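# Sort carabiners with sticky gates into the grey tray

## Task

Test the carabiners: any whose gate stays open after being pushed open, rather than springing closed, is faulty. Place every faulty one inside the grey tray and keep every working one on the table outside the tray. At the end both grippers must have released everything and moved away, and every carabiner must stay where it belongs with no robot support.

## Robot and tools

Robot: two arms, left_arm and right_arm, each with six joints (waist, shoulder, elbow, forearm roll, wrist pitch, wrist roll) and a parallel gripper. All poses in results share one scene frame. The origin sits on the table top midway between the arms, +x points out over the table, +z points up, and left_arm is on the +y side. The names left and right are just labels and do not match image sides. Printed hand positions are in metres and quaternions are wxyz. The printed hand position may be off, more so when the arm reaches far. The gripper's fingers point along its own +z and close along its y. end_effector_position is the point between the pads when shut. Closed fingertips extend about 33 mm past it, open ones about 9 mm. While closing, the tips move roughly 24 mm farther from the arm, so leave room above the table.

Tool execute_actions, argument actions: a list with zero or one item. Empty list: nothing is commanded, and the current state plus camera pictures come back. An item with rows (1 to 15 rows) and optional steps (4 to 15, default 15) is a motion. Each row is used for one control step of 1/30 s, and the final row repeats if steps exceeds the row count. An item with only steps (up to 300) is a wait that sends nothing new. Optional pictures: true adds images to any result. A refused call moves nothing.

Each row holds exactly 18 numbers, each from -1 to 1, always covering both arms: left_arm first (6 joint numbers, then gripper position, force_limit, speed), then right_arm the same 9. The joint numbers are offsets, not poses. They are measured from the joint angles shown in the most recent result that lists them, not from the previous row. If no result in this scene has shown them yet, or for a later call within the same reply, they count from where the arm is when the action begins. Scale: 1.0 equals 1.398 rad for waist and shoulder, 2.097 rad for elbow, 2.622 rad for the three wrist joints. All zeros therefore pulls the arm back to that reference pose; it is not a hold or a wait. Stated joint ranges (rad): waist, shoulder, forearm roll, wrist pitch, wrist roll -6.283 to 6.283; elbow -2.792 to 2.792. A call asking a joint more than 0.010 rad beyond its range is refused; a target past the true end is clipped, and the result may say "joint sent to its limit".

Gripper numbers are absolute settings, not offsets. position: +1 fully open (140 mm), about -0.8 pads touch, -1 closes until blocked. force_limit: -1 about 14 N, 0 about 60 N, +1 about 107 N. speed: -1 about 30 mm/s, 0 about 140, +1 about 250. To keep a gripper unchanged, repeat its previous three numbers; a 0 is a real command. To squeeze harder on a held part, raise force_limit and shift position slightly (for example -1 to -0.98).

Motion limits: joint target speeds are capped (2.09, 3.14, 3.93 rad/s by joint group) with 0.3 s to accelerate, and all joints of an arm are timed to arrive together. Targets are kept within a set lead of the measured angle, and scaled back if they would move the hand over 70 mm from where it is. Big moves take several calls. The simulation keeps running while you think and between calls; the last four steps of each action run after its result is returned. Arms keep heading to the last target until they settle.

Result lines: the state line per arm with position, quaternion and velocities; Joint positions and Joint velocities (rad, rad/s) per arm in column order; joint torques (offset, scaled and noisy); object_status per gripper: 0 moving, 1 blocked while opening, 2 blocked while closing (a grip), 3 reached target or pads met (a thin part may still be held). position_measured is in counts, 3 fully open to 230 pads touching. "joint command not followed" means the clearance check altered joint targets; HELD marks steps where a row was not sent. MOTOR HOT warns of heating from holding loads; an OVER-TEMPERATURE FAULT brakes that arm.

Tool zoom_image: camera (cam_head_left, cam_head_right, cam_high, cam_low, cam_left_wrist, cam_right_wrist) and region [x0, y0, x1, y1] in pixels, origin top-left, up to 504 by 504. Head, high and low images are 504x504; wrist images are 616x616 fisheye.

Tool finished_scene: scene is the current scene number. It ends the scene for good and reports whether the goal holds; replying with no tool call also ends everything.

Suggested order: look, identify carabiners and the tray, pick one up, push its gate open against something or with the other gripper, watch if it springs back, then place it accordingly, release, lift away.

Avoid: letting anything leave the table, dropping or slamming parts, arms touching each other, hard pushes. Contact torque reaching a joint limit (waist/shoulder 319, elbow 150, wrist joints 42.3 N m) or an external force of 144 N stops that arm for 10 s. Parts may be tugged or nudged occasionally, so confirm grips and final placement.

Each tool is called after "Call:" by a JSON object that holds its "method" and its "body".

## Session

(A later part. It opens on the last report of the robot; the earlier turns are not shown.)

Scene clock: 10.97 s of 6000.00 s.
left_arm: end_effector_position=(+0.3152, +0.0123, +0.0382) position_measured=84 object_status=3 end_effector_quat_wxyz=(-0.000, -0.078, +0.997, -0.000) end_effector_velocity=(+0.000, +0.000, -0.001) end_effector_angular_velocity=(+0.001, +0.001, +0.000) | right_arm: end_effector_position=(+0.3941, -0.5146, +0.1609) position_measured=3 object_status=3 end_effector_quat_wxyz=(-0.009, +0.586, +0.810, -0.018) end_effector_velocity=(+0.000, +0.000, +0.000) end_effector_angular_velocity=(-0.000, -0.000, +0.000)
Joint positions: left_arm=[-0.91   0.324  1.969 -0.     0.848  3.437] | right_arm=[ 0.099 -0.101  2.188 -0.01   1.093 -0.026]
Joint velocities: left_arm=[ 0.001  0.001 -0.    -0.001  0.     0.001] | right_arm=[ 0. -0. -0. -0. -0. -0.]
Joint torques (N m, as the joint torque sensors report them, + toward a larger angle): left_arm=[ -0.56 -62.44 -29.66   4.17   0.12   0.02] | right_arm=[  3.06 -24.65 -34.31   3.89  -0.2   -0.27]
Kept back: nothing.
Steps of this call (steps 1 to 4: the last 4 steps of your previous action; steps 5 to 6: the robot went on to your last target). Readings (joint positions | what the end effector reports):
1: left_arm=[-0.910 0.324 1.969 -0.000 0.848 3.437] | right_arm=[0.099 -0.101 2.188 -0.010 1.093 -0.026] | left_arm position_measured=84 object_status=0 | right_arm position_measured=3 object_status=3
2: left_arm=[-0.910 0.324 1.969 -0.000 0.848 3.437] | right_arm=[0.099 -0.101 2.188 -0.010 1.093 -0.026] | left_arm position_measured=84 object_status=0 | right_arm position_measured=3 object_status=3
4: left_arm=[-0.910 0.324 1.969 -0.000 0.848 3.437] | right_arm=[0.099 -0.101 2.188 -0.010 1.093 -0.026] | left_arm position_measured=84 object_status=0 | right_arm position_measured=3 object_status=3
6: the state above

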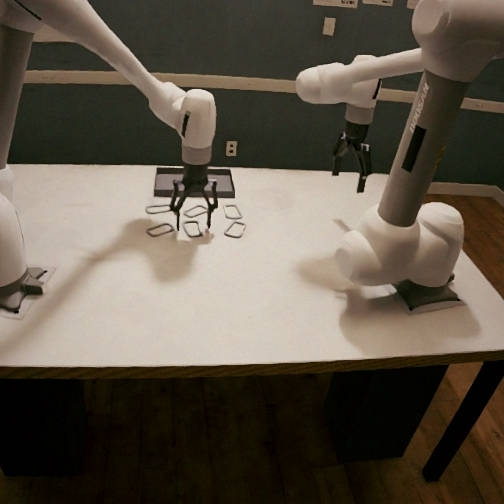

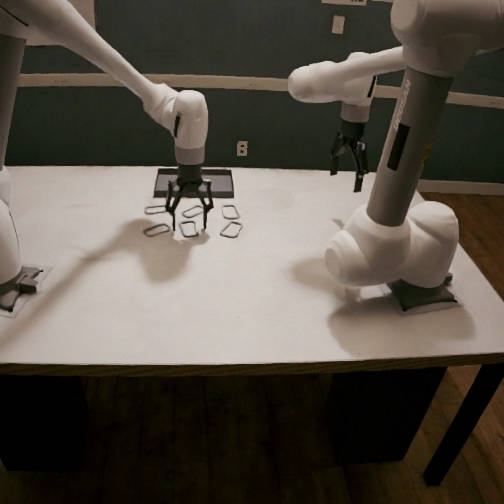

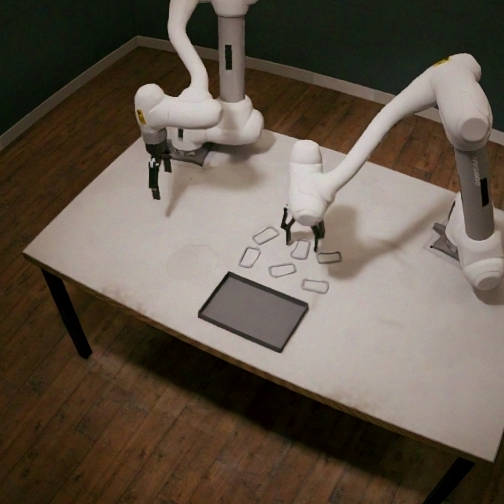

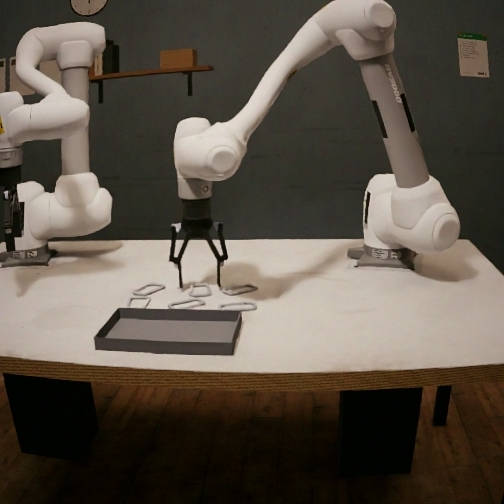

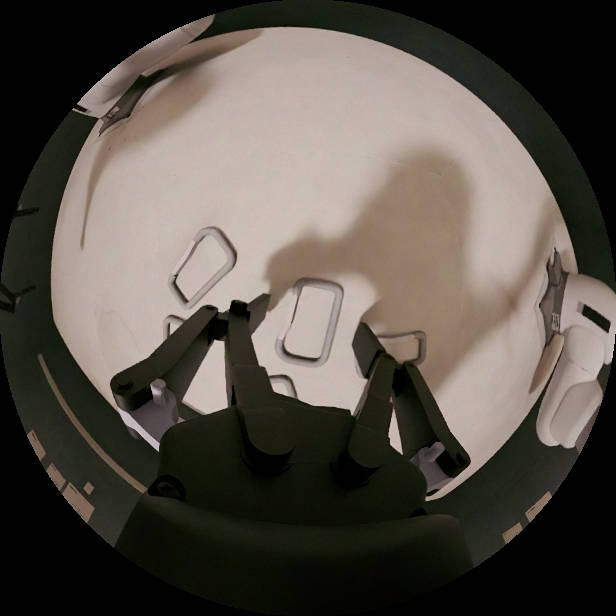

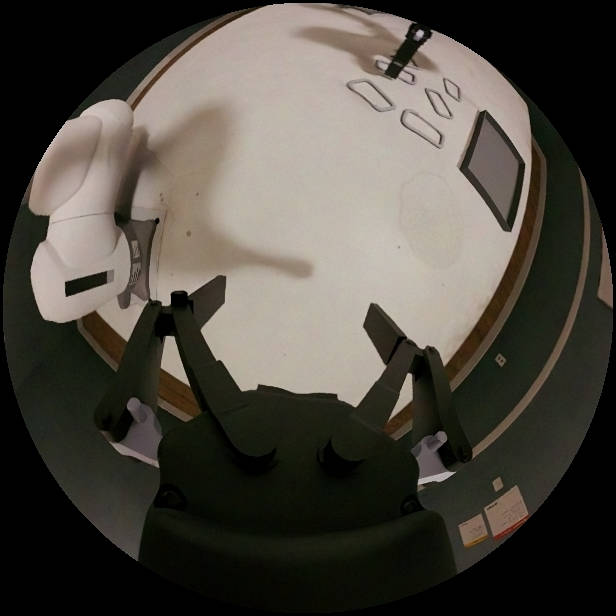

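Call:
{"method": "execute_actions", "body": {"actions": [{"rows":[[0,-0.018,-0.007,0,0.016,0,0.36,-0.3,0.5,0,0,0,0,0,0,1,0,0],[0,-0.018,-0.007,0,0.016,0,0.36,-0.3,0.5,0,0,0,0,0,0,1,0,0],[0,-0.018,-0.007,0,0.016,0,0.36,-0.3,0.5,0,0,0,0,0,0,1,0,0],[0,-0.018,-0.007,0,0.016,0,0.36,-0.3,0.5,0,0,0,0,0,0,1,0,0],[0,-0.018,-0.007,0,0.016,0,0.36,-0.3,0.5,0,0,0,0,0,0,1,0,0],[0.085,-0.133,0.0934,0,-0.0035,0.505,0.36,-0.3,0.5,0,0,0,0,0,0,1,0,0]],"steps":15}]}}

Call:
{"method": "execute_actions", "body": {"actions": [{"steps":22}], "pictures": true}}

Scene clock: 11.97 s of 6000.00 s.
left_arm: end_effector_position=(+0.3171, +0.0414, +0.0628) position_measured=84 object_status=3 end_effector_quat_wxyz=(+0.001, -0.002, +1.000, -0.001) end_effector_velocity=(+0.022, +0.331, +0.018) end_effector_angular_velocity=(-0.009, -0.012, -1.802) | right_arm: end_effector_position=(+0.3941, -0.5146, +0.1609) position_measured=3 object_status=3 end_effector_quat_wxyz=(-0.009, +0.586, +0.810, -0.018) end_effector_velocity=(+0.000, -0.000, -0.000) end_effector_angular_velocity=(-0.000, +0.000, +0.000)
Joint positions: left_arm=[-0.886  0.262  2.    -0.     0.877  3.613] | right_arm=[ 0.099 -0.101  2.188 -0.01   1.093 -0.026]
Joint velocities: left_arm=[ 0.29  -0.402  0.509  0.    -0.121  2.092] | right_arm=[-0.     0.001 -0.    -0.    -0.    -0.   ]
Joint torques (N m, as the joint torque sensors report them, + toward a larger angle): left_arm=[  6.65 -70.12 -26.59   3.84   0.9   -0.23] | right_arm=[  1.87 -26.27 -34.39   3.97   0.07  -0.51]
Steps of this call (steps 1 to 15: the robot went on to your last target; steps 16 to 19: nothing new was sent; steps 20 to 30: the first 11 steps of this action). Readings (joint positions | what the end effector reports):
20: left_arm=[-0.910 0.324 1.969 -0.000 0.848 3.437] | right_arm=[0.099 -0.101 2.188 -0.010 1.093 -0.026] | left_arm position_measured=84 object_status=3 | right_arm position_measured=3 object_status=3
21: left_arm=[-0.910 0.321 1.968 -0.000 0.854 3.437] | right_arm=[0.099 -0.101 2.188 -0.010 1.093 -0.026] | left_arm position_measured=84 object_status=3 | right_arm position_measured=3 object_status=3
23: left_arm=[-0.910 0.307 1.959 -0.000 0.876 3.437] | right_arm=[0.099 -0.101 2.188 -0.010 1.093 -0.026] | left_arm position_measured=84 object_status=3 | right_arm position_measured=3 object_status=3
27: left_arm=[-0.907 0.293 1.963 -0.000 0.886 3.464] | right_arm=[0.099 -0.101 2.188 -0.010 1.093 -0.026] | left_arm position_measured=84 object_status=3 | right_arm position_measured=3 object_status=3
30: the state above

Scene clock: 12.70 s of 6000.00 s.
left_arm: end_effector_position=(+0.3144, +0.1493, +0.0604) position_measured=84 object_status=3 end_effector_quat_wxyz=(-0.000, +0.501, +0.866, +0.000) end_effector_velocity=(-0.001, -0.000, -0.001) end_effector_angular_velocity=(+0.001, +0.001, -0.001) | right_arm: end_effector_position=(+0.3941, -0.5146, +0.1609) position_measured=3 object_status=3 end_effector_quat_wxyz=(-0.009, +0.586, +0.810, -0.018) end_effector_velocity=(-0.000, -0.000, +0.000) end_effector_angular_velocity=(+0.000, -0.001, +0.000)
Joint positions: left_arm=[-0.792  0.138  2.165 -0.     0.839  4.761] | right_arm=[ 0.099 -0.101  2.188 -0.01   1.093 -0.026]
Joint velocities: left_arm=[-0.001  0.001  0.     0.     0.     0.   ] | right_arm=[-0.    -0.001  0.     0.     0.001 -0.   ]
Joint torques (N m, as the joint torque sensors report them, + toward a larger angle): left_arm=[ -0.01 -43.23 -28.78   4.15   0.13   0.2 ] | right_arm=[  3.3  -25.95 -34.39   3.98  -0.35  -0.38]
Kept back: nothing.
Steps of this call (steps 1 to 4: the last 4 steps of your previous action; steps 5 to 22: the robot went on to your last target). Readings (joint positions | what the end effector reports):
1: left_arm=[-0.876 0.248 2.018 -0.000 0.873 3.691] | right_arm=[0.099 -0.101 2.188 -0.010 1.093 -0.026] | left_arm position_measured=84 object_status=3 | right_arm position_measured=3 object_status=3
2: left_arm=[-0.866 0.236 2.035 -0.000 0.869 3.774] | right_arm=[0.099 -0.101 2.188 -0.010 1.093 -0.026] | left_arm position_measured=84 object_status=3 | right_arm position_measured=3 object_status=3
4: left_arm=[-0.848 0.212 2.066 -0.000 0.862 3.948] | right_arm=[0.099 -0.101 2.188 -0.010 1.093 -0.026] | left_arm position_measured=84 object_status=3 | right_arm position_measured=3 object_status=3
8: left_arm=[-0.818 0.173 2.119 -0.000 0.850 4.350] | right_arm=[0.099 -0.101 2.188 -0.010 1.093 -0.026] | left_arm position_measured=84 object_status=3 | right_arm position_measured=3 object_status=3
22: the state above

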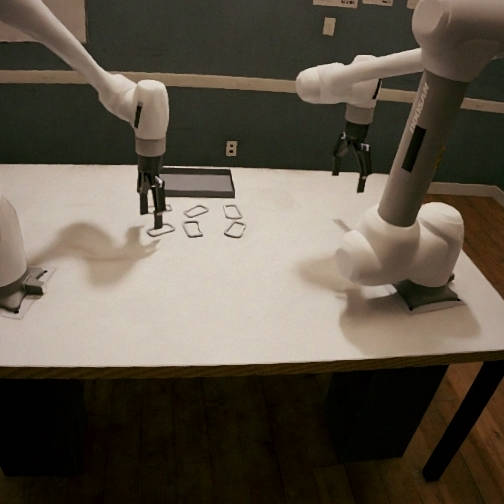

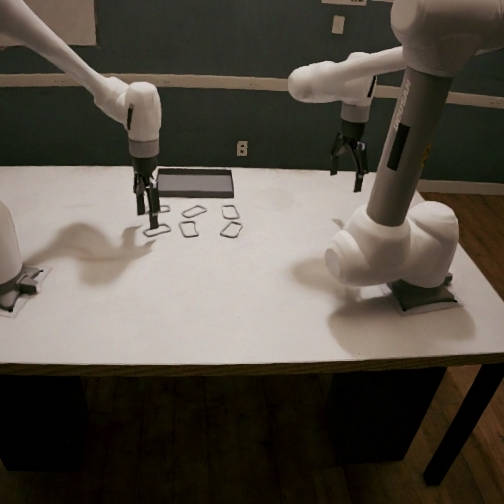

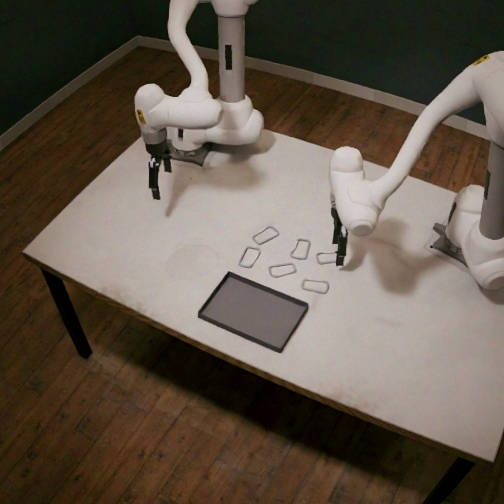

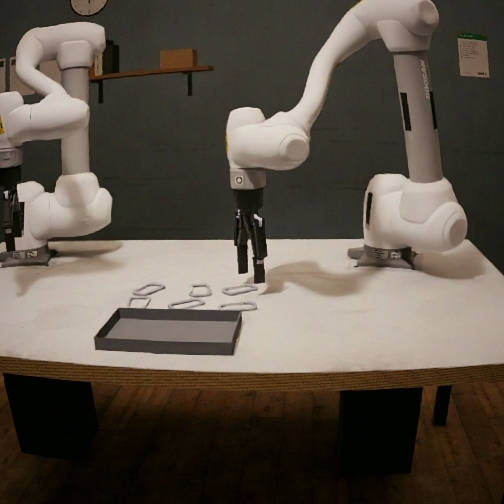

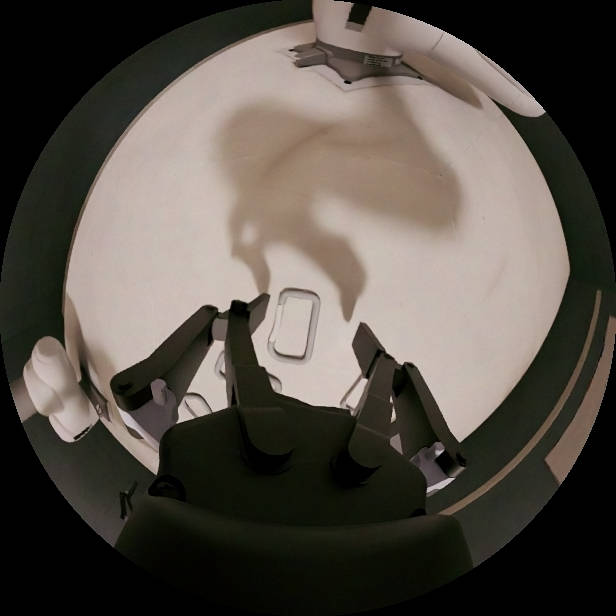

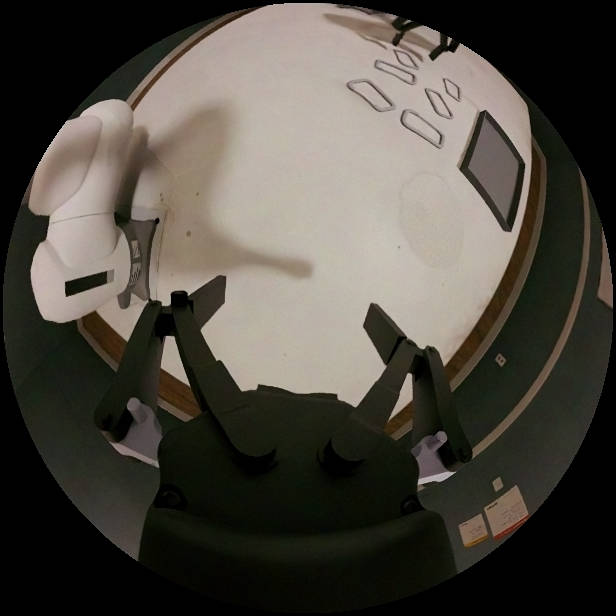

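Call:
{"method": "execute_actions", "body": {"actions": [{"rows":[[-0.0258,0.0229,-0.0188,0,0.0027,-0.0812,0.36,-0.3,0.5,0,0,0,0,0,0,1,0,0]],"steps":15}], "pictures": true}}

Scene clock: 13.43 s of 6000.00 s.
left_arm: end_effector_position=(+0.3112, +0.1197, +0.0604) position_measured=84 object_status=3 end_effector_quat_wxyz=(-0.000, +0.423, +0.906, +0.000) end_effector_velocity=(+0.000, -0.004, +0.000) end_effector_angular_velocity=(+0.001, -0.000, +0.026) | right_arm: end_effector_position=(+0.3941, -0.5146, +0.1609) position_measured=3 object_status=3 end_effector_quat_wxyz=(-0.009, +0.586, +0.810, -0.018) end_effector_velocity=(+0.000, -0.000, +0.000) end_effector_angular_velocity=(-0.001, -0.001, +0.000)
Joint positions: left_arm=[-0.827  0.169  2.126 -0.     0.846  4.55 ] | right_arm=[ 0.099 -0.101  2.188 -0.01   1.093 -0.026]
Joint velocities: left_arm=[-0.004  0.005 -0.006  0.001  0.002 -0.03 ] | right_arm=[ 0.    -0.001  0.    -0.001 -0.     0.   ]
Joint torques (N m, as the joint torque sensors report them, + toward a larger angle): left_arm=[ -3.13 -47.8  -30.28   4.1    0.15   0.15] | right_arm=[  3.05 -24.44 -35.08   3.83  -0.22  -0.66]
Steps of this call (steps 1 to 11: the robot went on to your last target; steps 12 to 22: the first 11 steps of this action). Readings (joint positions | what the end effector reports):
12: left_arm=[-0.792 0.138 2.165 -0.000 0.839 4.761] | right_arm=[0.099 -0.101 2.188 -0.010 1.093 -0.026] | left_arm position_measured=84 object_status=3 | right_arm position_measured=3 object_status=3
13: left_arm=[-0.792 0.138 2.165 -0.000 0.839 4.756] | right_arm=[0.099 -0.101 2.188 -0.010 1.093 -0.026] | left_arm position_measured=84 object_status=3 | right_arm position_measured=3 object_status=3
15: left_arm=[-0.801 0.146 2.155 -0.000 0.840 4.704] | right_arm=[0.099 -0.101 2.188 -0.010 1.093 -0.026] | left_arm position_measured=84 object_status=3 | right_arm position_measured=3 object_status=3
19: left_arm=[-0.825 0.167 2.129 -0.000 0.845 4.565] | right_arm=[0.099 -0.101 2.188 -0.010 1.093 -0.026] | left_arm position_measured=84 object_status=3 | right_arm position_measured=3 object_status=3
22: the state above

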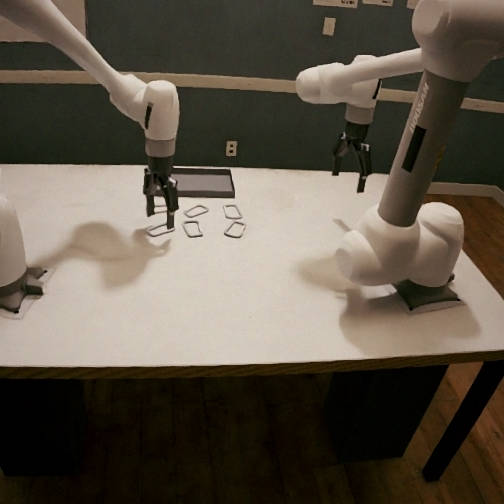

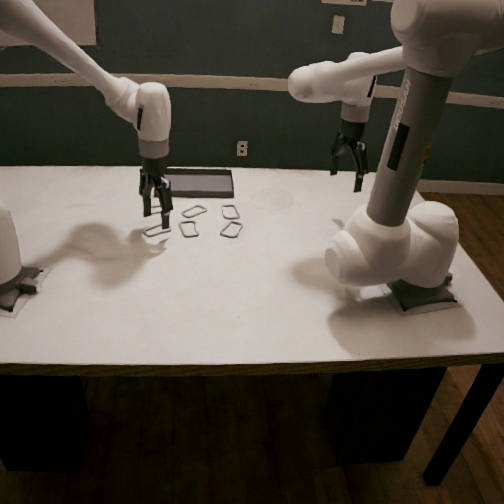

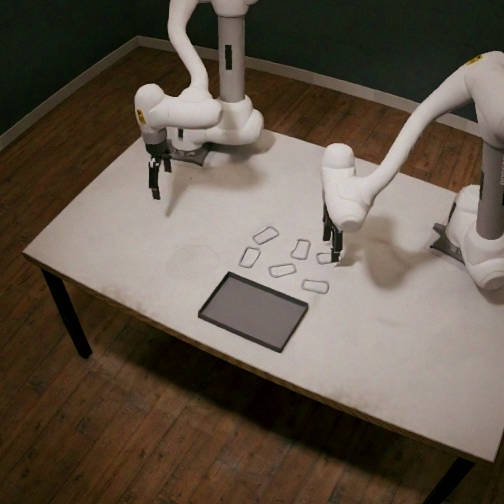

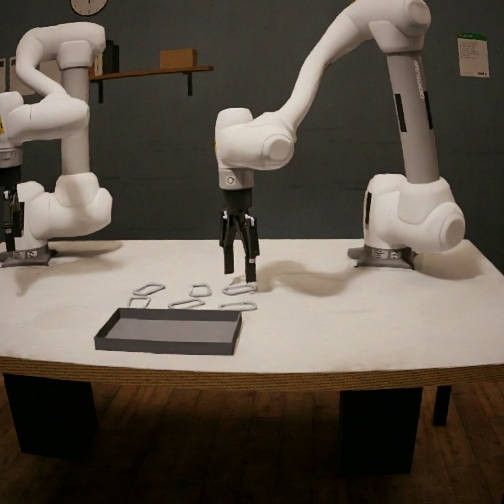

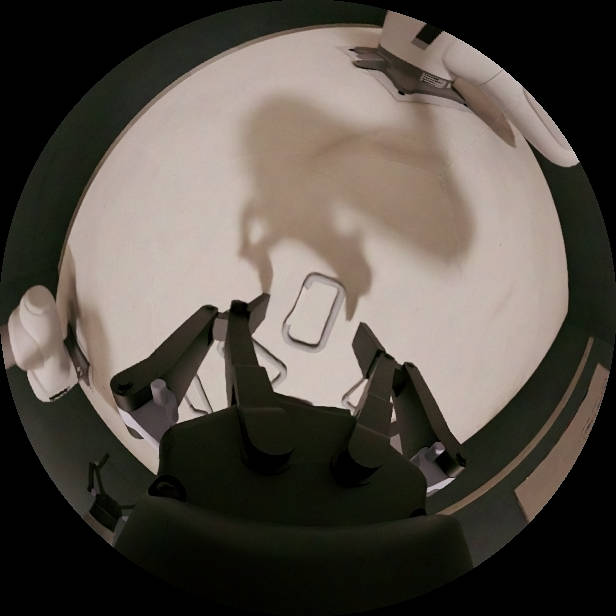

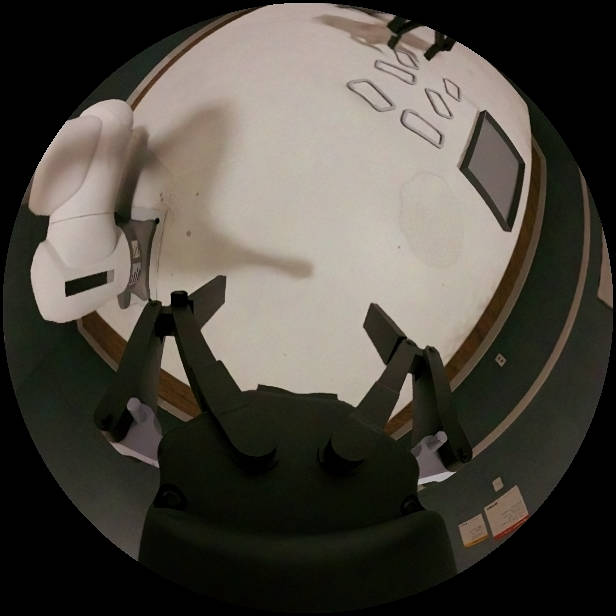

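Call:
{"method": "execute_actions", "body": {"actions": [{"rows":[[0,0.0215,0.0084,0,-0.0183,0,0.36,-0.3,0.5,0,0,0,0,0,0,1,0,0],[0,0.0215,0.0084,0,-0.0183,0,0.36,-0.3,0.5,0,0,0,0,0,0,1,0,0],[0,0.0215,0.0084,0,-0.0183,0,0.36,-0.3,0.5,0,0,0,0,0,0,1,0,0],[0,0.0215,0.0084,0,-0.0183,0,0.36,-0.3,0.5,0,0,0,0,0,0,1,0,0],[0,0.0215,0.0084,0,-0.0183,0,0.36,-0.3,0.5,0,0,0,0,0,0,1,0,0],[0,0.0215,0.0084,0,-0.0183,0,0.36,-0.3,0.5,0,0,0,0,0,0,1,0,0],[0,0.0215,0.0084,0,-0.0183,0,0.36,-0.3,0.5,0,0,0,0,0,0,1,0,0],[0,0.0215,0.0084,0,-0.0183,0,-0.6,-0.3,0,0,0,0,0,0,0,1,0,0]],"steps":15}]}}

Call:
{"method": "execute_actions", "body": {"actions": [{"steps":20}], "pictures": true}}

Scene clock: 14.07 s of 6000.00 s.
left_arm: end_effector_position=(+0.3113, +0.1195, +0.0377) position_measured=102 object_status=0 end_effector_quat_wxyz=(-0.000, +0.423, +0.906, -0.000) end_effector_velocity=(-0.001, -0.001, -0.004) end_effector_angular_velocity=(+0.000, -0.000, -0.004) | right_arm: end_effector_position=(+0.3941, -0.5146, +0.1609) position_measured=3 object_status=3 end_effector_quat_wxyz=(-0.009, +0.586, +0.810, -0.018) end_effector_velocity=(+0.000, -0.000, +0.000) end_effector_angular_velocity=(+0.000, -0.001, +0.000)
Joint positions: left_arm=[-0.827  0.199  2.144 -0.     0.799  4.55 ] | right_arm=[ 0.099 -0.101  2.188 -0.01   1.093 -0.026]
Joint velocities: left_arm=[-0.002  0.005  0.003  0.    -0.007  0.002] | right_arm=[-0.    -0.001 -0.    -0.    -0.    -0.   ]
Joint torques (N m, as the joint torque sensors report them, + toward a larger angle): left_arm=[ -0.48 -48.52 -27.3    4.03   0.08  -0.02] | right_arm=[  3.58 -26.3  -34.85   3.89  -0.11  -0.4 ]
Steps of this call (steps 1 to 4: the last 4 steps of your previous action; steps 5 to 8: the robot went on to your last target; steps 9 to 19: the first 11 steps of this action). Readings (joint positions | what the end effector reports):
9: left_arm=[-0.828 0.170 2.126 -0.000 0.846 4.548] | right_arm=[0.099 -0.101 2.188 -0.010 1.093 -0.026] | left_arm position_measured=84 object_status=3 | right_arm position_measured=3 object_status=3
10: left_arm=[-0.828 0.173 2.127 -0.000 0.842 4.548] | right_arm=[0.099 -0.101 2.188 -0.010 1.093 -0.026] | left_arm position_measured=84 object_status=3 | right_arm position_measured=3 object_status=3
12: left_arm=[-0.828 0.189 2.138 -0.000 0.816 4.549] | right_arm=[0.099 -0.101 2.188 -0.010 1.093 -0.026] | left_arm position_measured=84 object_status=3 | right_arm position_measured=3 object_status=3
16: left_arm=[-0.827 0.198 2.143 -0.000 0.800 4.550] | right_arm=[0.099 -0.101 2.188 -0.010 1.093 -0.026] | left_arm position_measured=84 object_status=0 | right_arm position_measured=3 object_status=3
19: the state above

Scene clock: 14.73 s of 6000.00 s.
left_arm: end_effector_position=(+0.3114, +0.1195, +0.0375) position_measured=171 object_status=2 end_effector_quat_wxyz=(+0.000, +0.423, +0.906, -0.000) end_effector_velocity=(-0.001, -0.000, +0.000) end_effector_angular_velocity=(-0.001, -0.001, +0.000) | right_arm: end_effector_position=(+0.3941, -0.5146, +0.1609) position_measured=3 object_status=3 end_effector_quat_wxyz=(-0.009, +0.586, +0.810, -0.018) end_effector_velocity=(-0.000, -0.000, +0.000) end_effector_angular_velocity=(-0.000, -0.000, +0.000)
Joint positions: left_arm=[-0.827  0.199  2.144 -0.     0.798  4.55 ] | right_arm=[ 0.099 -0.101  2.188 -0.01   1.093 -0.026]
Joint velocities: left_arm=[-0.001 -0.001  0.     0.    -0.    -0.002] | right_arm=[ 0.    -0.     0.    -0.001 -0.     0.   ]
Joint torques (N m, as the joint torque sensors report them, + toward a larger angle): left_arm=[ -6.65 -10.1   -1.32  -0.02  -0.8    0.  ] | right_arm=[  4.16 -26.59 -34.55   3.96  -0.09  -0.16]
Kept back: nothing.
Steps of this call (steps 1 to 4: the last 4 steps of your previous action; steps 5 to 15: the robot went on to your last target; steps 16 to 20: nothing new was sent). Readings (joint positions | what the end effector reports):
1: left_arm=[-0.827 0.199 2.144 -0.000 0.798 4.550] | right_arm=[0.099 -0.101 2.188 -0.010 1.093 -0.026] | left_arm position_measured=109 object_status=0 | right_arm position_measured=3 object_status=3
2: left_arm=[-0.827 0.199 2.144 -0.000 0.798 4.550] | right_arm=[0.099 -0.101 2.188 -0.010 1.093 -0.026] | left_arm position_measured=117 object_status=0 | right_arm position_measured=3 object_status=3
4: left_arm=[-0.827 0.199 2.144 -0.000 0.798 4.550] | right_arm=[0.099 -0.101 2.188 -0.010 1.093 -0.026] | left_arm position_measured=132 object_status=0 | right_arm position_measured=3 object_status=3
8: left_arm=[-0.827 0.199 2.144 -0.000 0.798 4.550] | right_arm=[0.099 -0.101 2.188 -0.010 1.093 -0.026] | left_arm position_measured=162 object_status=0 | right_arm position_measured=3 object_status=3
20: the state above
All arms were judged still, so your last target was given up. Only a new action makes them travel on or press farther. Fingers that are still opening or closing keep moving.

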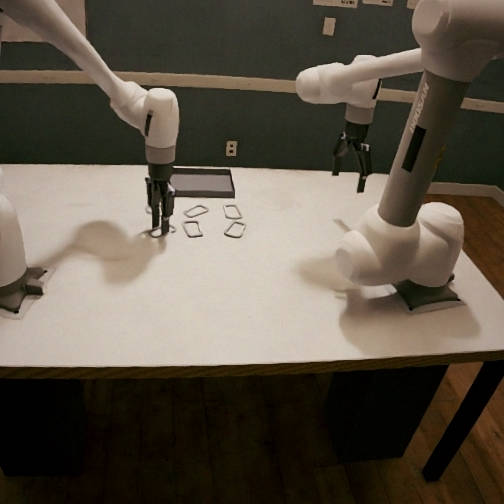

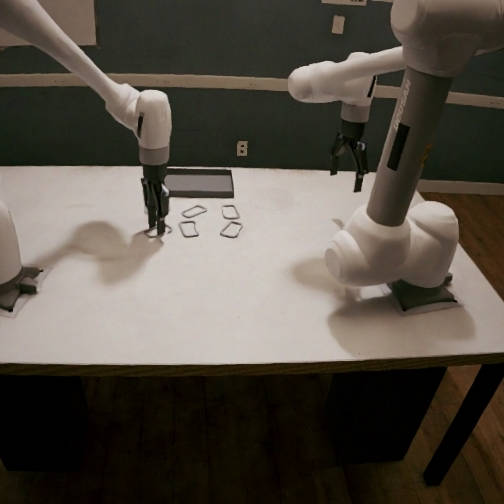

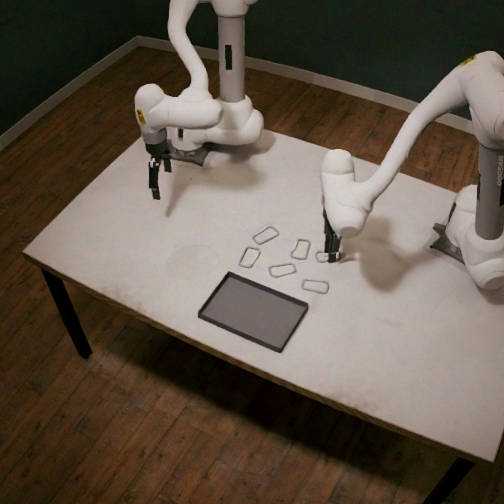

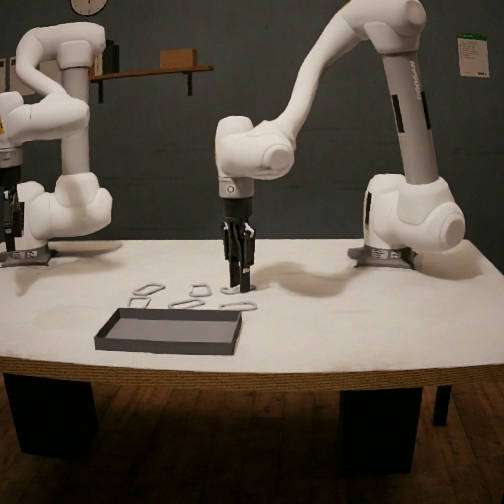

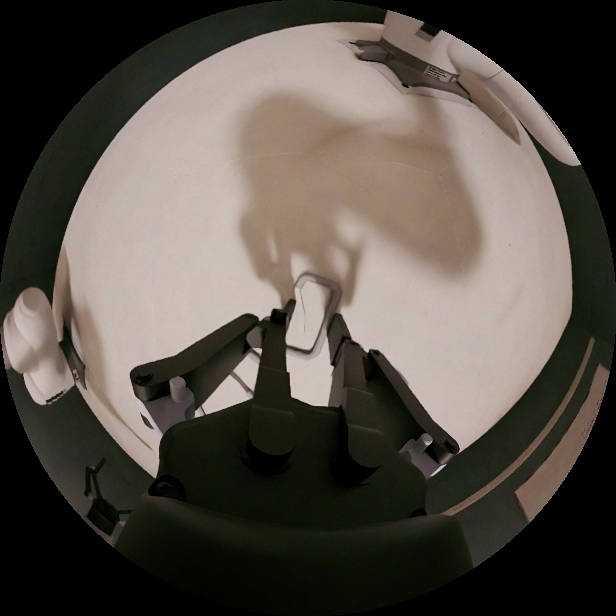

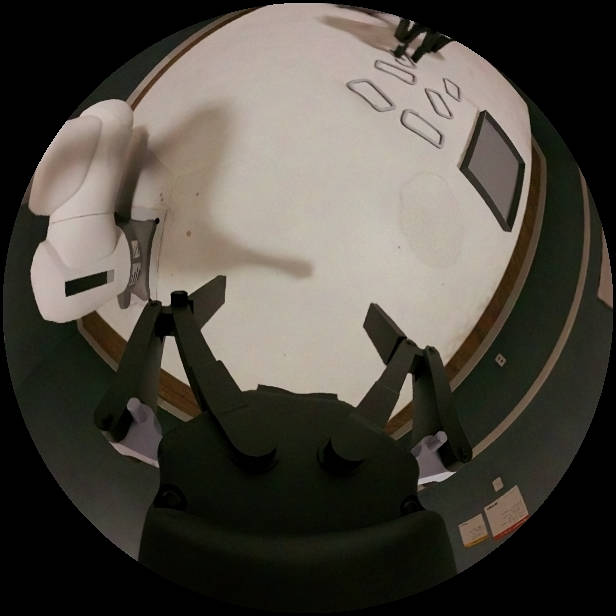

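Call:
{"method": "execute_actions", "body": {"actions": [{"rows":[[0,-0.0037,-0.0015,0,0.0032,0,-0.6,-0.3,0,0,0,0,0,0,0,1,0,0],[0,-0.0037,-0.0015,0,0.0032,0,-0.6,-0.3,0,0,0,0,0,0,0,1,0,0],[0,-0.0037,-0.0015,0,0.0032,0,-0.6,-0.3,0,0,0,0,0,0,0,1,0,0],[0,-0.0037,-0.0015,0,0.0032,0,-0.62,-0.3,0,0,0,0,0,0,0,1,0,0]],"steps":15}]}}

Call:
{"method": "execute_actions", "body": {"actions": [{"steps":6}], "pictures": true}}

Call:
{"method": "zoom_image", "body": {"camera": "cam_left_wrist", "region": [200, 220, 420, 420]}}

Scene clock: 15.30 s of 6000.00 s.
left_arm: end_effector_position=(+0.3114, +0.1194, +0.0414) position_measured=179 object_status=2 end_effector_quat_wxyz=(+0.000, +0.423, +0.906, -0.000) end_effector_velocity=(+0.000, +0.001, +0.001) end_effector_angular_velocity=(+0.000, +0.001, +0.002) | right_arm: end_effector_position=(+0.3941, -0.5146, +0.1609) position_measured=3 object_status=3 end_effector_quat_wxyz=(-0.009, +0.586, +0.810, -0.018) end_effector_velocity=(-0.000, +0.000, +0.000) end_effector_angular_velocity=(+0.001, -0.000, +0.000)
Joint positions: left_arm=[-0.827  0.194  2.141 -0.     0.806  4.55 ] | right_arm=[ 0.099 -0.101  2.188 -0.01   1.093 -0.026]
Joint velocities: left_arm=[ 0.002 -0.001 -0.001 -0.001  0.002  0.   ] | right_arm=[ 0.001 -0.001  0.     0.    -0.     0.   ]
Joint torques (N m, as the joint torque sensors report them, + toward a larger angle): left_arm=[ -0.62 -49.32 -28.46   3.91   0.25  -0.14] | right_arm=[  3.67 -24.99 -33.02   3.83   0.    -0.07]
Steps of this call (steps 1 to 6: nothing new was sent; steps 7 to 17: the first 11 steps of this action). Readings (joint positions | what the end effector reports):
7: left_arm=[-0.827 0.199 2.144 -0.000 0.798 4.550] | right_arm=[0.099 -0.101 2.188 -0.010 1.093 -0.026] | left_arm position_measured=171 object_status=2 | right_arm position_measured=3 object_status=3
8: left_arm=[-0.827 0.198 2.144 -0.000 0.799 4.550] | right_arm=[0.099 -0.101 2.188 -0.010 1.093 -0.026] | left_arm position_measured=171 object_status=2 | right_arm position_measured=3 object_status=3
10: left_arm=[-0.827 0.196 2.142 -0.000 0.803 4.550] | right_arm=[0.099 -0.101 2.188 -0.010 1.093 -0.026] | left_arm position_measured=179 object_status=0 | right_arm position_measured=3 object_status=3
14: left_arm=[-0.827 0.195 2.141 -0.000 0.806 4.550] | right_arm=[0.099 -0.101 2.188 -0.010 1.093 -0.026] | left_arm position_measured=179 object_status=0 | right_arm position_measured=3 object_status=3
17: the state above

Scene clock: 15.50 s of 6000.00 s.
left_arm: end_effector_position=(+0.3114, +0.1194, +0.0415) position_measured=179 object_status=2 end_effector_quat_wxyz=(+0.000, +0.423, +0.906, -0.000) end_effector_velocity=(+0.000, +0.000, +0.000) end_effector_angular_velocity=(-0.000, -0.001, -0.001) | right_arm: end_effector_position=(+0.3941, -0.5146, +0.1609) position_measured=3 object_status=3 end_effector_quat_wxyz=(-0.009, +0.586, +0.810, -0.018) end_effector_velocity=(-0.000, +0.000, -0.000) end_effector_angular_velocity=(-0.000, +0.001, +0.001)
Joint positions: left_arm=[-0.827  0.194  2.141 -0.     0.807  4.55 ] | right_arm=[ 0.099 -0.101  2.188 -0.01   1.093 -0.026]
Joint velocities: left_arm=[ 0.001 -0.001  0.     0.001  0.     0.001] | right_arm=[ 0.  0.  0.  0.  0. -0.]
Joint torques (N m, as the joint torque sensors report them, + toward a larger angle): left_arm=[ -0.16 -48.36 -29.02   3.97   0.19  -0.01] | right_arm=[  2.06 -25.92 -34.55   3.65  -0.1   -0.01]
Kept back: nothing.
Steps of this call (steps 1 to 4: the last 4 steps of your previous action; steps 5 to 6: the robot went on to your last target). Readings (joint positions | what the end effector reports):
1: left_arm=[-0.827 0.194 2.141 -0.000 0.806 4.550] | right_arm=[0.099 -0.101 2.188 -0.010 1.093 -0.026] | left_arm position_measured=179 object_status=2 | right_arm position_measured=3 object_status=3
2: left_arm=[-0.827 0.194 2.141 -0.000 0.806 4.550] | right_arm=[0.099 -0.101 2.188 -0.010 1.093 -0.026] | left_arm position_measured=179 object_status=2 | right_arm position_measured=3 object_status=3
4: left_arm=[-0.827 0.194 2.141 -0.000 0.806 4.550] | right_arm=[0.099 -0.101 2.188 -0.010 1.093 -0.026] | left_arm position_measured=179 object_status=2 | right_arm position_measured=3 object_status=3
6: the state above

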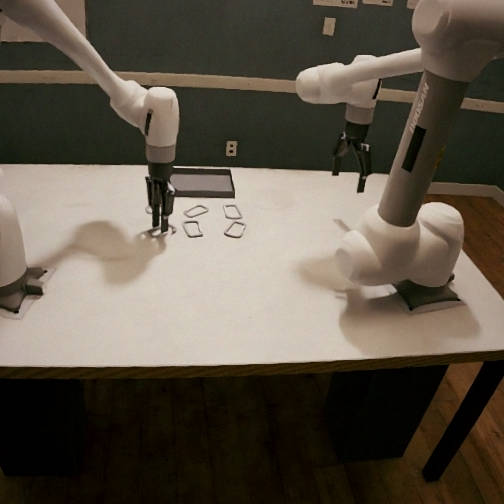

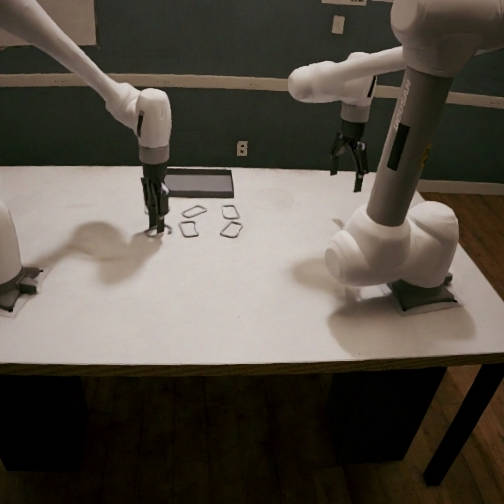

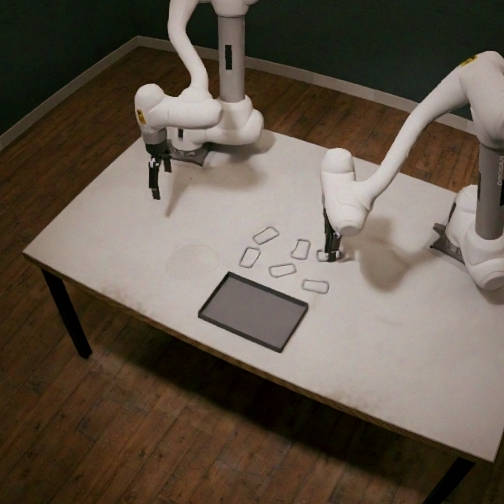

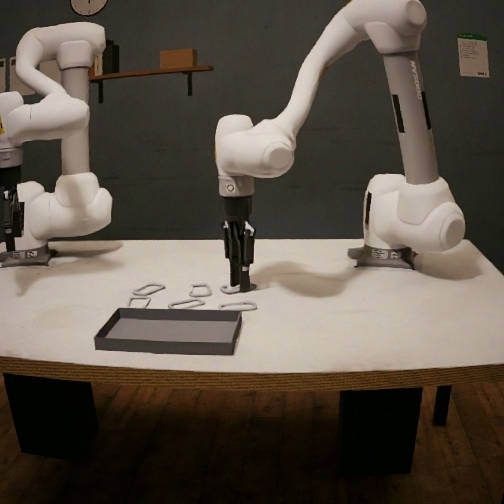

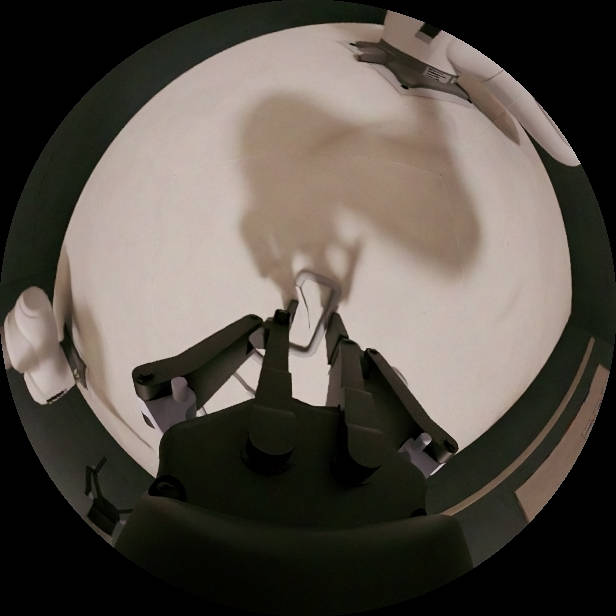

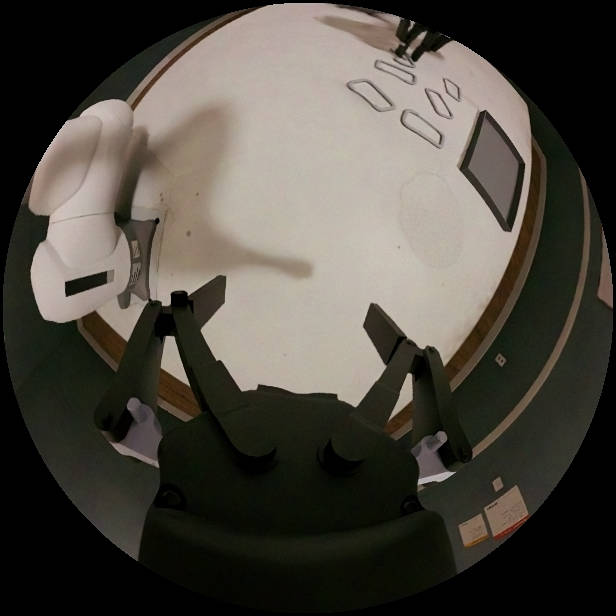

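Region (200, 220, 420, 420) of cam_left_wrist's 616x616 image, scaled by 2.291, with more detail than that image has; it fills the top 458 rows of this view, and the rest is white.

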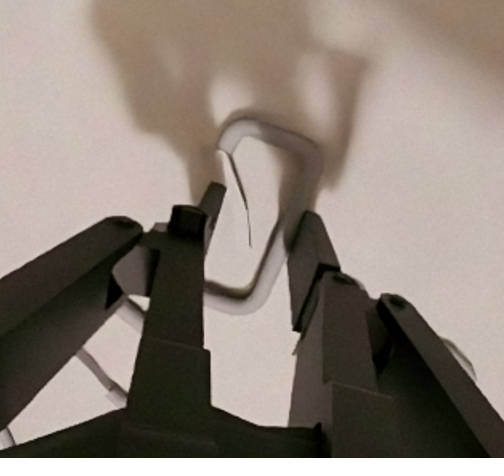

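Call:
{"method": "execute_actions", "body": {"actions": [{"rows":[[0,0,0,0,0,0,0.36,-0.3,0.5,0,0,0,0,0,0,1,0,0],[0,0,0,0,0,0,0.36,-0.3,0.5,0,0,0,0,0,0,1,0,0],[0,0,0,0,0,0,0.36,-0.3,0.5,0,0,0,0,0,0,1,0,0],[0,0,0,0,0,0,0.36,-0.3,0.5,0,0,0,0,0,0,1,0,0],[0,0,0,0,0,0,0.36,-0.3,0.5,0,0,0,0,0,0,1,0,0],[0,0,0,0,0,0,0.36,-0.3,0.5,0,0,0,0,0,0,1,0,0],[0,0,0,0,0,0,0.36,-0.3,0.5,0,0,0,0,0,0,1,0,0],[0,-0.0215,-0.0084,0,0.0183,0,0.36,-0.3,0.5,0,0,0,0,0,0,1,0,0]],"steps":15}]}}

Call:
{"method": "execute_actions", "body": {"actions": [{"steps":6}], "pictures": true}}

Scene clock: 16.10 s of 6000.00 s.
left_arm: end_effector_position=(+0.3114, +0.1194, +0.0564) position_measured=84 object_status=0 end_effector_quat_wxyz=(+0.000, +0.423, +0.906, -0.000) end_effector_velocity=(-0.001, +0.002, +0.148) end_effector_angular_velocity=(-0.007, -0.004, +0.001) | right_arm: end_effector_position=(+0.3941, -0.5146, +0.1609) position_measured=3 object_status=3 end_effector_quat_wxyz=(-0.009, +0.586, +0.810, -0.018) end_effector_velocity=(-0.000, -0.000, +0.001) end_effector_angular_velocity=(-0.000, -0.003, +0.001)
Joint positions: left_arm=[-0.827  0.175  2.129 -0.     0.837  4.55 ] | right_arm=[ 0.099 -0.101  2.188 -0.01   1.093 -0.026]
Joint velocities: left_arm=[-0.    -0.196 -0.109  0.     0.297 -0.001] | right_arm=[ 0.001 -0.003  0.    -0.001  0.    -0.   ]
Joint torques (N m, as the joint torque sensors report them, + toward a larger angle): left_arm=[ -2.66 -28.41 -21.52   3.53  -0.17  -0.05] | right_arm=[  0.82 -23.71 -34.96   3.75   0.16  -0.54]
Steps of this call (steps 1 to 7: the robot went on to your last target; steps 8 to 18: the first 11 steps of this action). Readings (joint positions | what the end effector reports):
8: left_arm=[-0.827 0.194 2.141 -0.000 0.807 4.550] | right_arm=[0.099 -0.101 2.188 -0.010 1.093 -0.026] | left_arm position_measured=179 object_status=0 | right_arm position_measured=3 object_status=3
9: left_arm=[-0.827 0.194 2.141 -0.000 0.807 4.550] | right_arm=[0.099 -0.101 2.188 -0.010 1.093 -0.026] | left_arm position_measured=179 object_status=0 | right_arm position_measured=3 object_status=3
11: left_arm=[-0.827 0.194 2.141 -0.000 0.807 4.550] | right_arm=[0.099 -0.101 2.188 -0.010 1.093 -0.026] | left_arm position_measured=157 object_status=0 | right_arm position_measured=3 object_status=3
15: left_arm=[-0.827 0.194 2.141 -0.000 0.807 4.550] | right_arm=[0.099 -0.101 2.188 -0.010 1.093 -0.026] | left_arm position_measured=112 object_status=0 | right_arm position_measured=3 object_status=3
18: the state above

Scene clock: 16.30 s of 6000.00 s.
left_arm: end_effector_position=(+0.3112, +0.1198, +0.0641) position_measured=84 object_status=3 end_effector_quat_wxyz=(-0.000, +0.423, +0.906, +0.000) end_effector_velocity=(+0.001, +0.001, +0.006) end_effector_angular_velocity=(-0.001, -0.001, +0.004) | right_arm: end_effector_position=(+0.3941, -0.5146, +0.1609) position_measured=3 object_status=3 end_effector_quat_wxyz=(-0.009, +0.586, +0.810, -0.018) end_effector_velocity=(+0.000, +0.000, -0.001) end_effector_angular_velocity=(-0.001, +0.003, +0.000)
Joint positions: left_arm=[-0.827  0.165  2.123 -0.     0.854  4.55 ] | right_arm=[ 0.099 -0.101  2.188 -0.01   1.093 -0.026]
Joint velocities: left_arm=[ 0.003 -0.008 -0.004  0.     0.011 -0.002] | right_arm=[ 0.     0.003  0.     0.    -0.    -0.   ]
Joint torques (N m, as the joint torque sensors report them, + toward a larger angle): left_arm=[  0.3  -49.73 -27.79   4.11   0.32   0.03] | right_arm=[  2.69 -25.94 -34.74   3.87  -0.06  -0.36]
Kept back: nothing.
Steps of this call (steps 1 to 4: the last 4 steps of your previous action; steps 5 to 6: the robot went on to your last target). Readings (joint positions | what the end effector reports):
1: left_arm=[-0.827 0.170 2.126 -0.000 0.845 4.550] | right_arm=[0.099 -0.101 2.188 -0.010 1.093 -0.026] | left_arm position_measured=84 object_status=0 | right_arm position_measured=3 object_status=3
2: left_arm=[-0.827 0.167 2.125 -0.000 0.849 4.550] | right_arm=[0.099 -0.101 2.188 -0.010 1.093 -0.026] | left_arm position_measured=84 object_status=0 | right_arm position_measured=3 object_status=3
4: left_arm=[-0.827 0.165 2.124 -0.000 0.853 4.550] | right_arm=[0.099 -0.101 2.188 -0.010 1.093 -0.026] | left_arm position_measured=84 object_status=0 | right_arm position_measured=3 object_status=3
6: the state above

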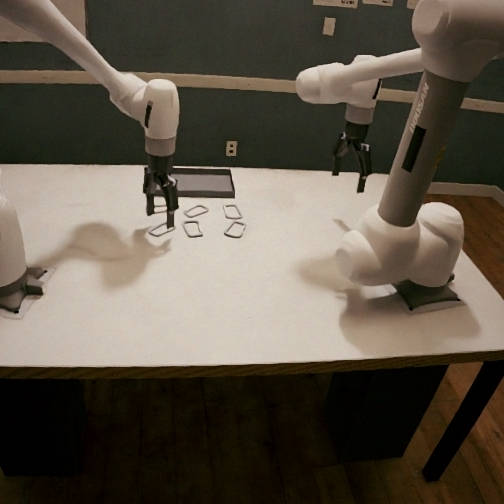

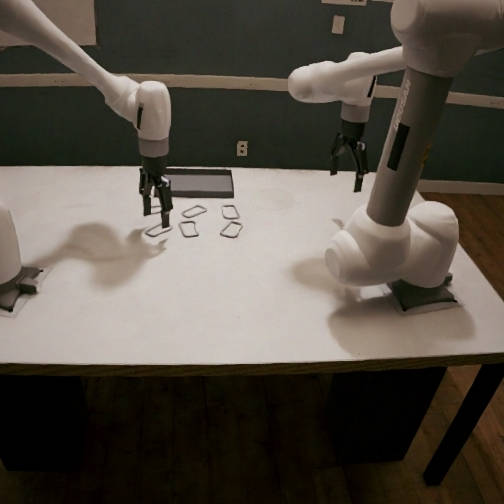

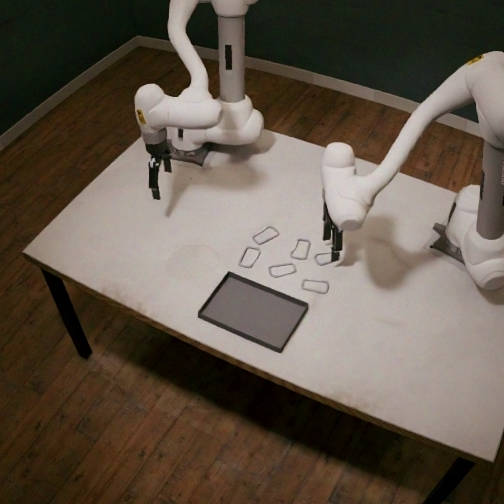

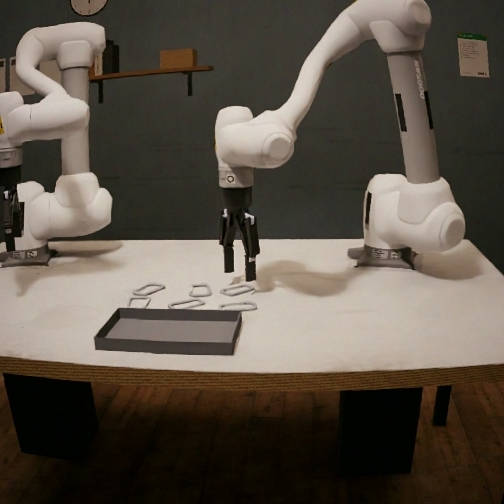

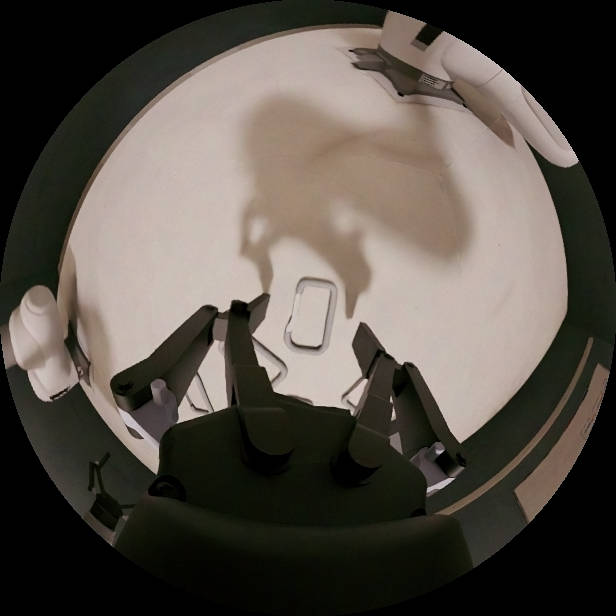

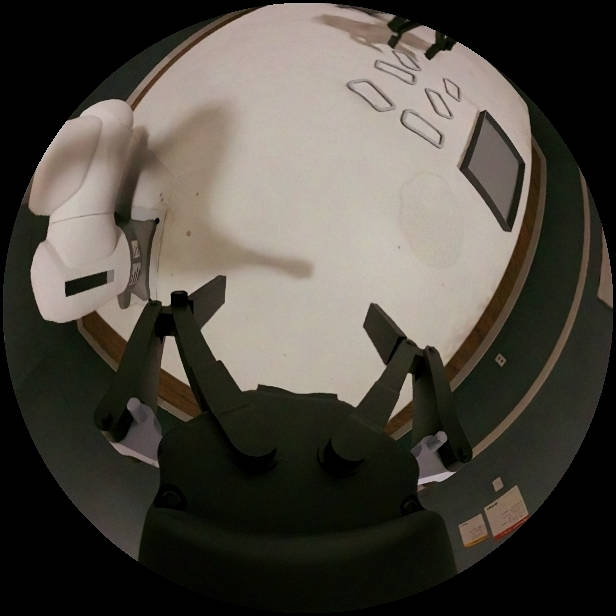

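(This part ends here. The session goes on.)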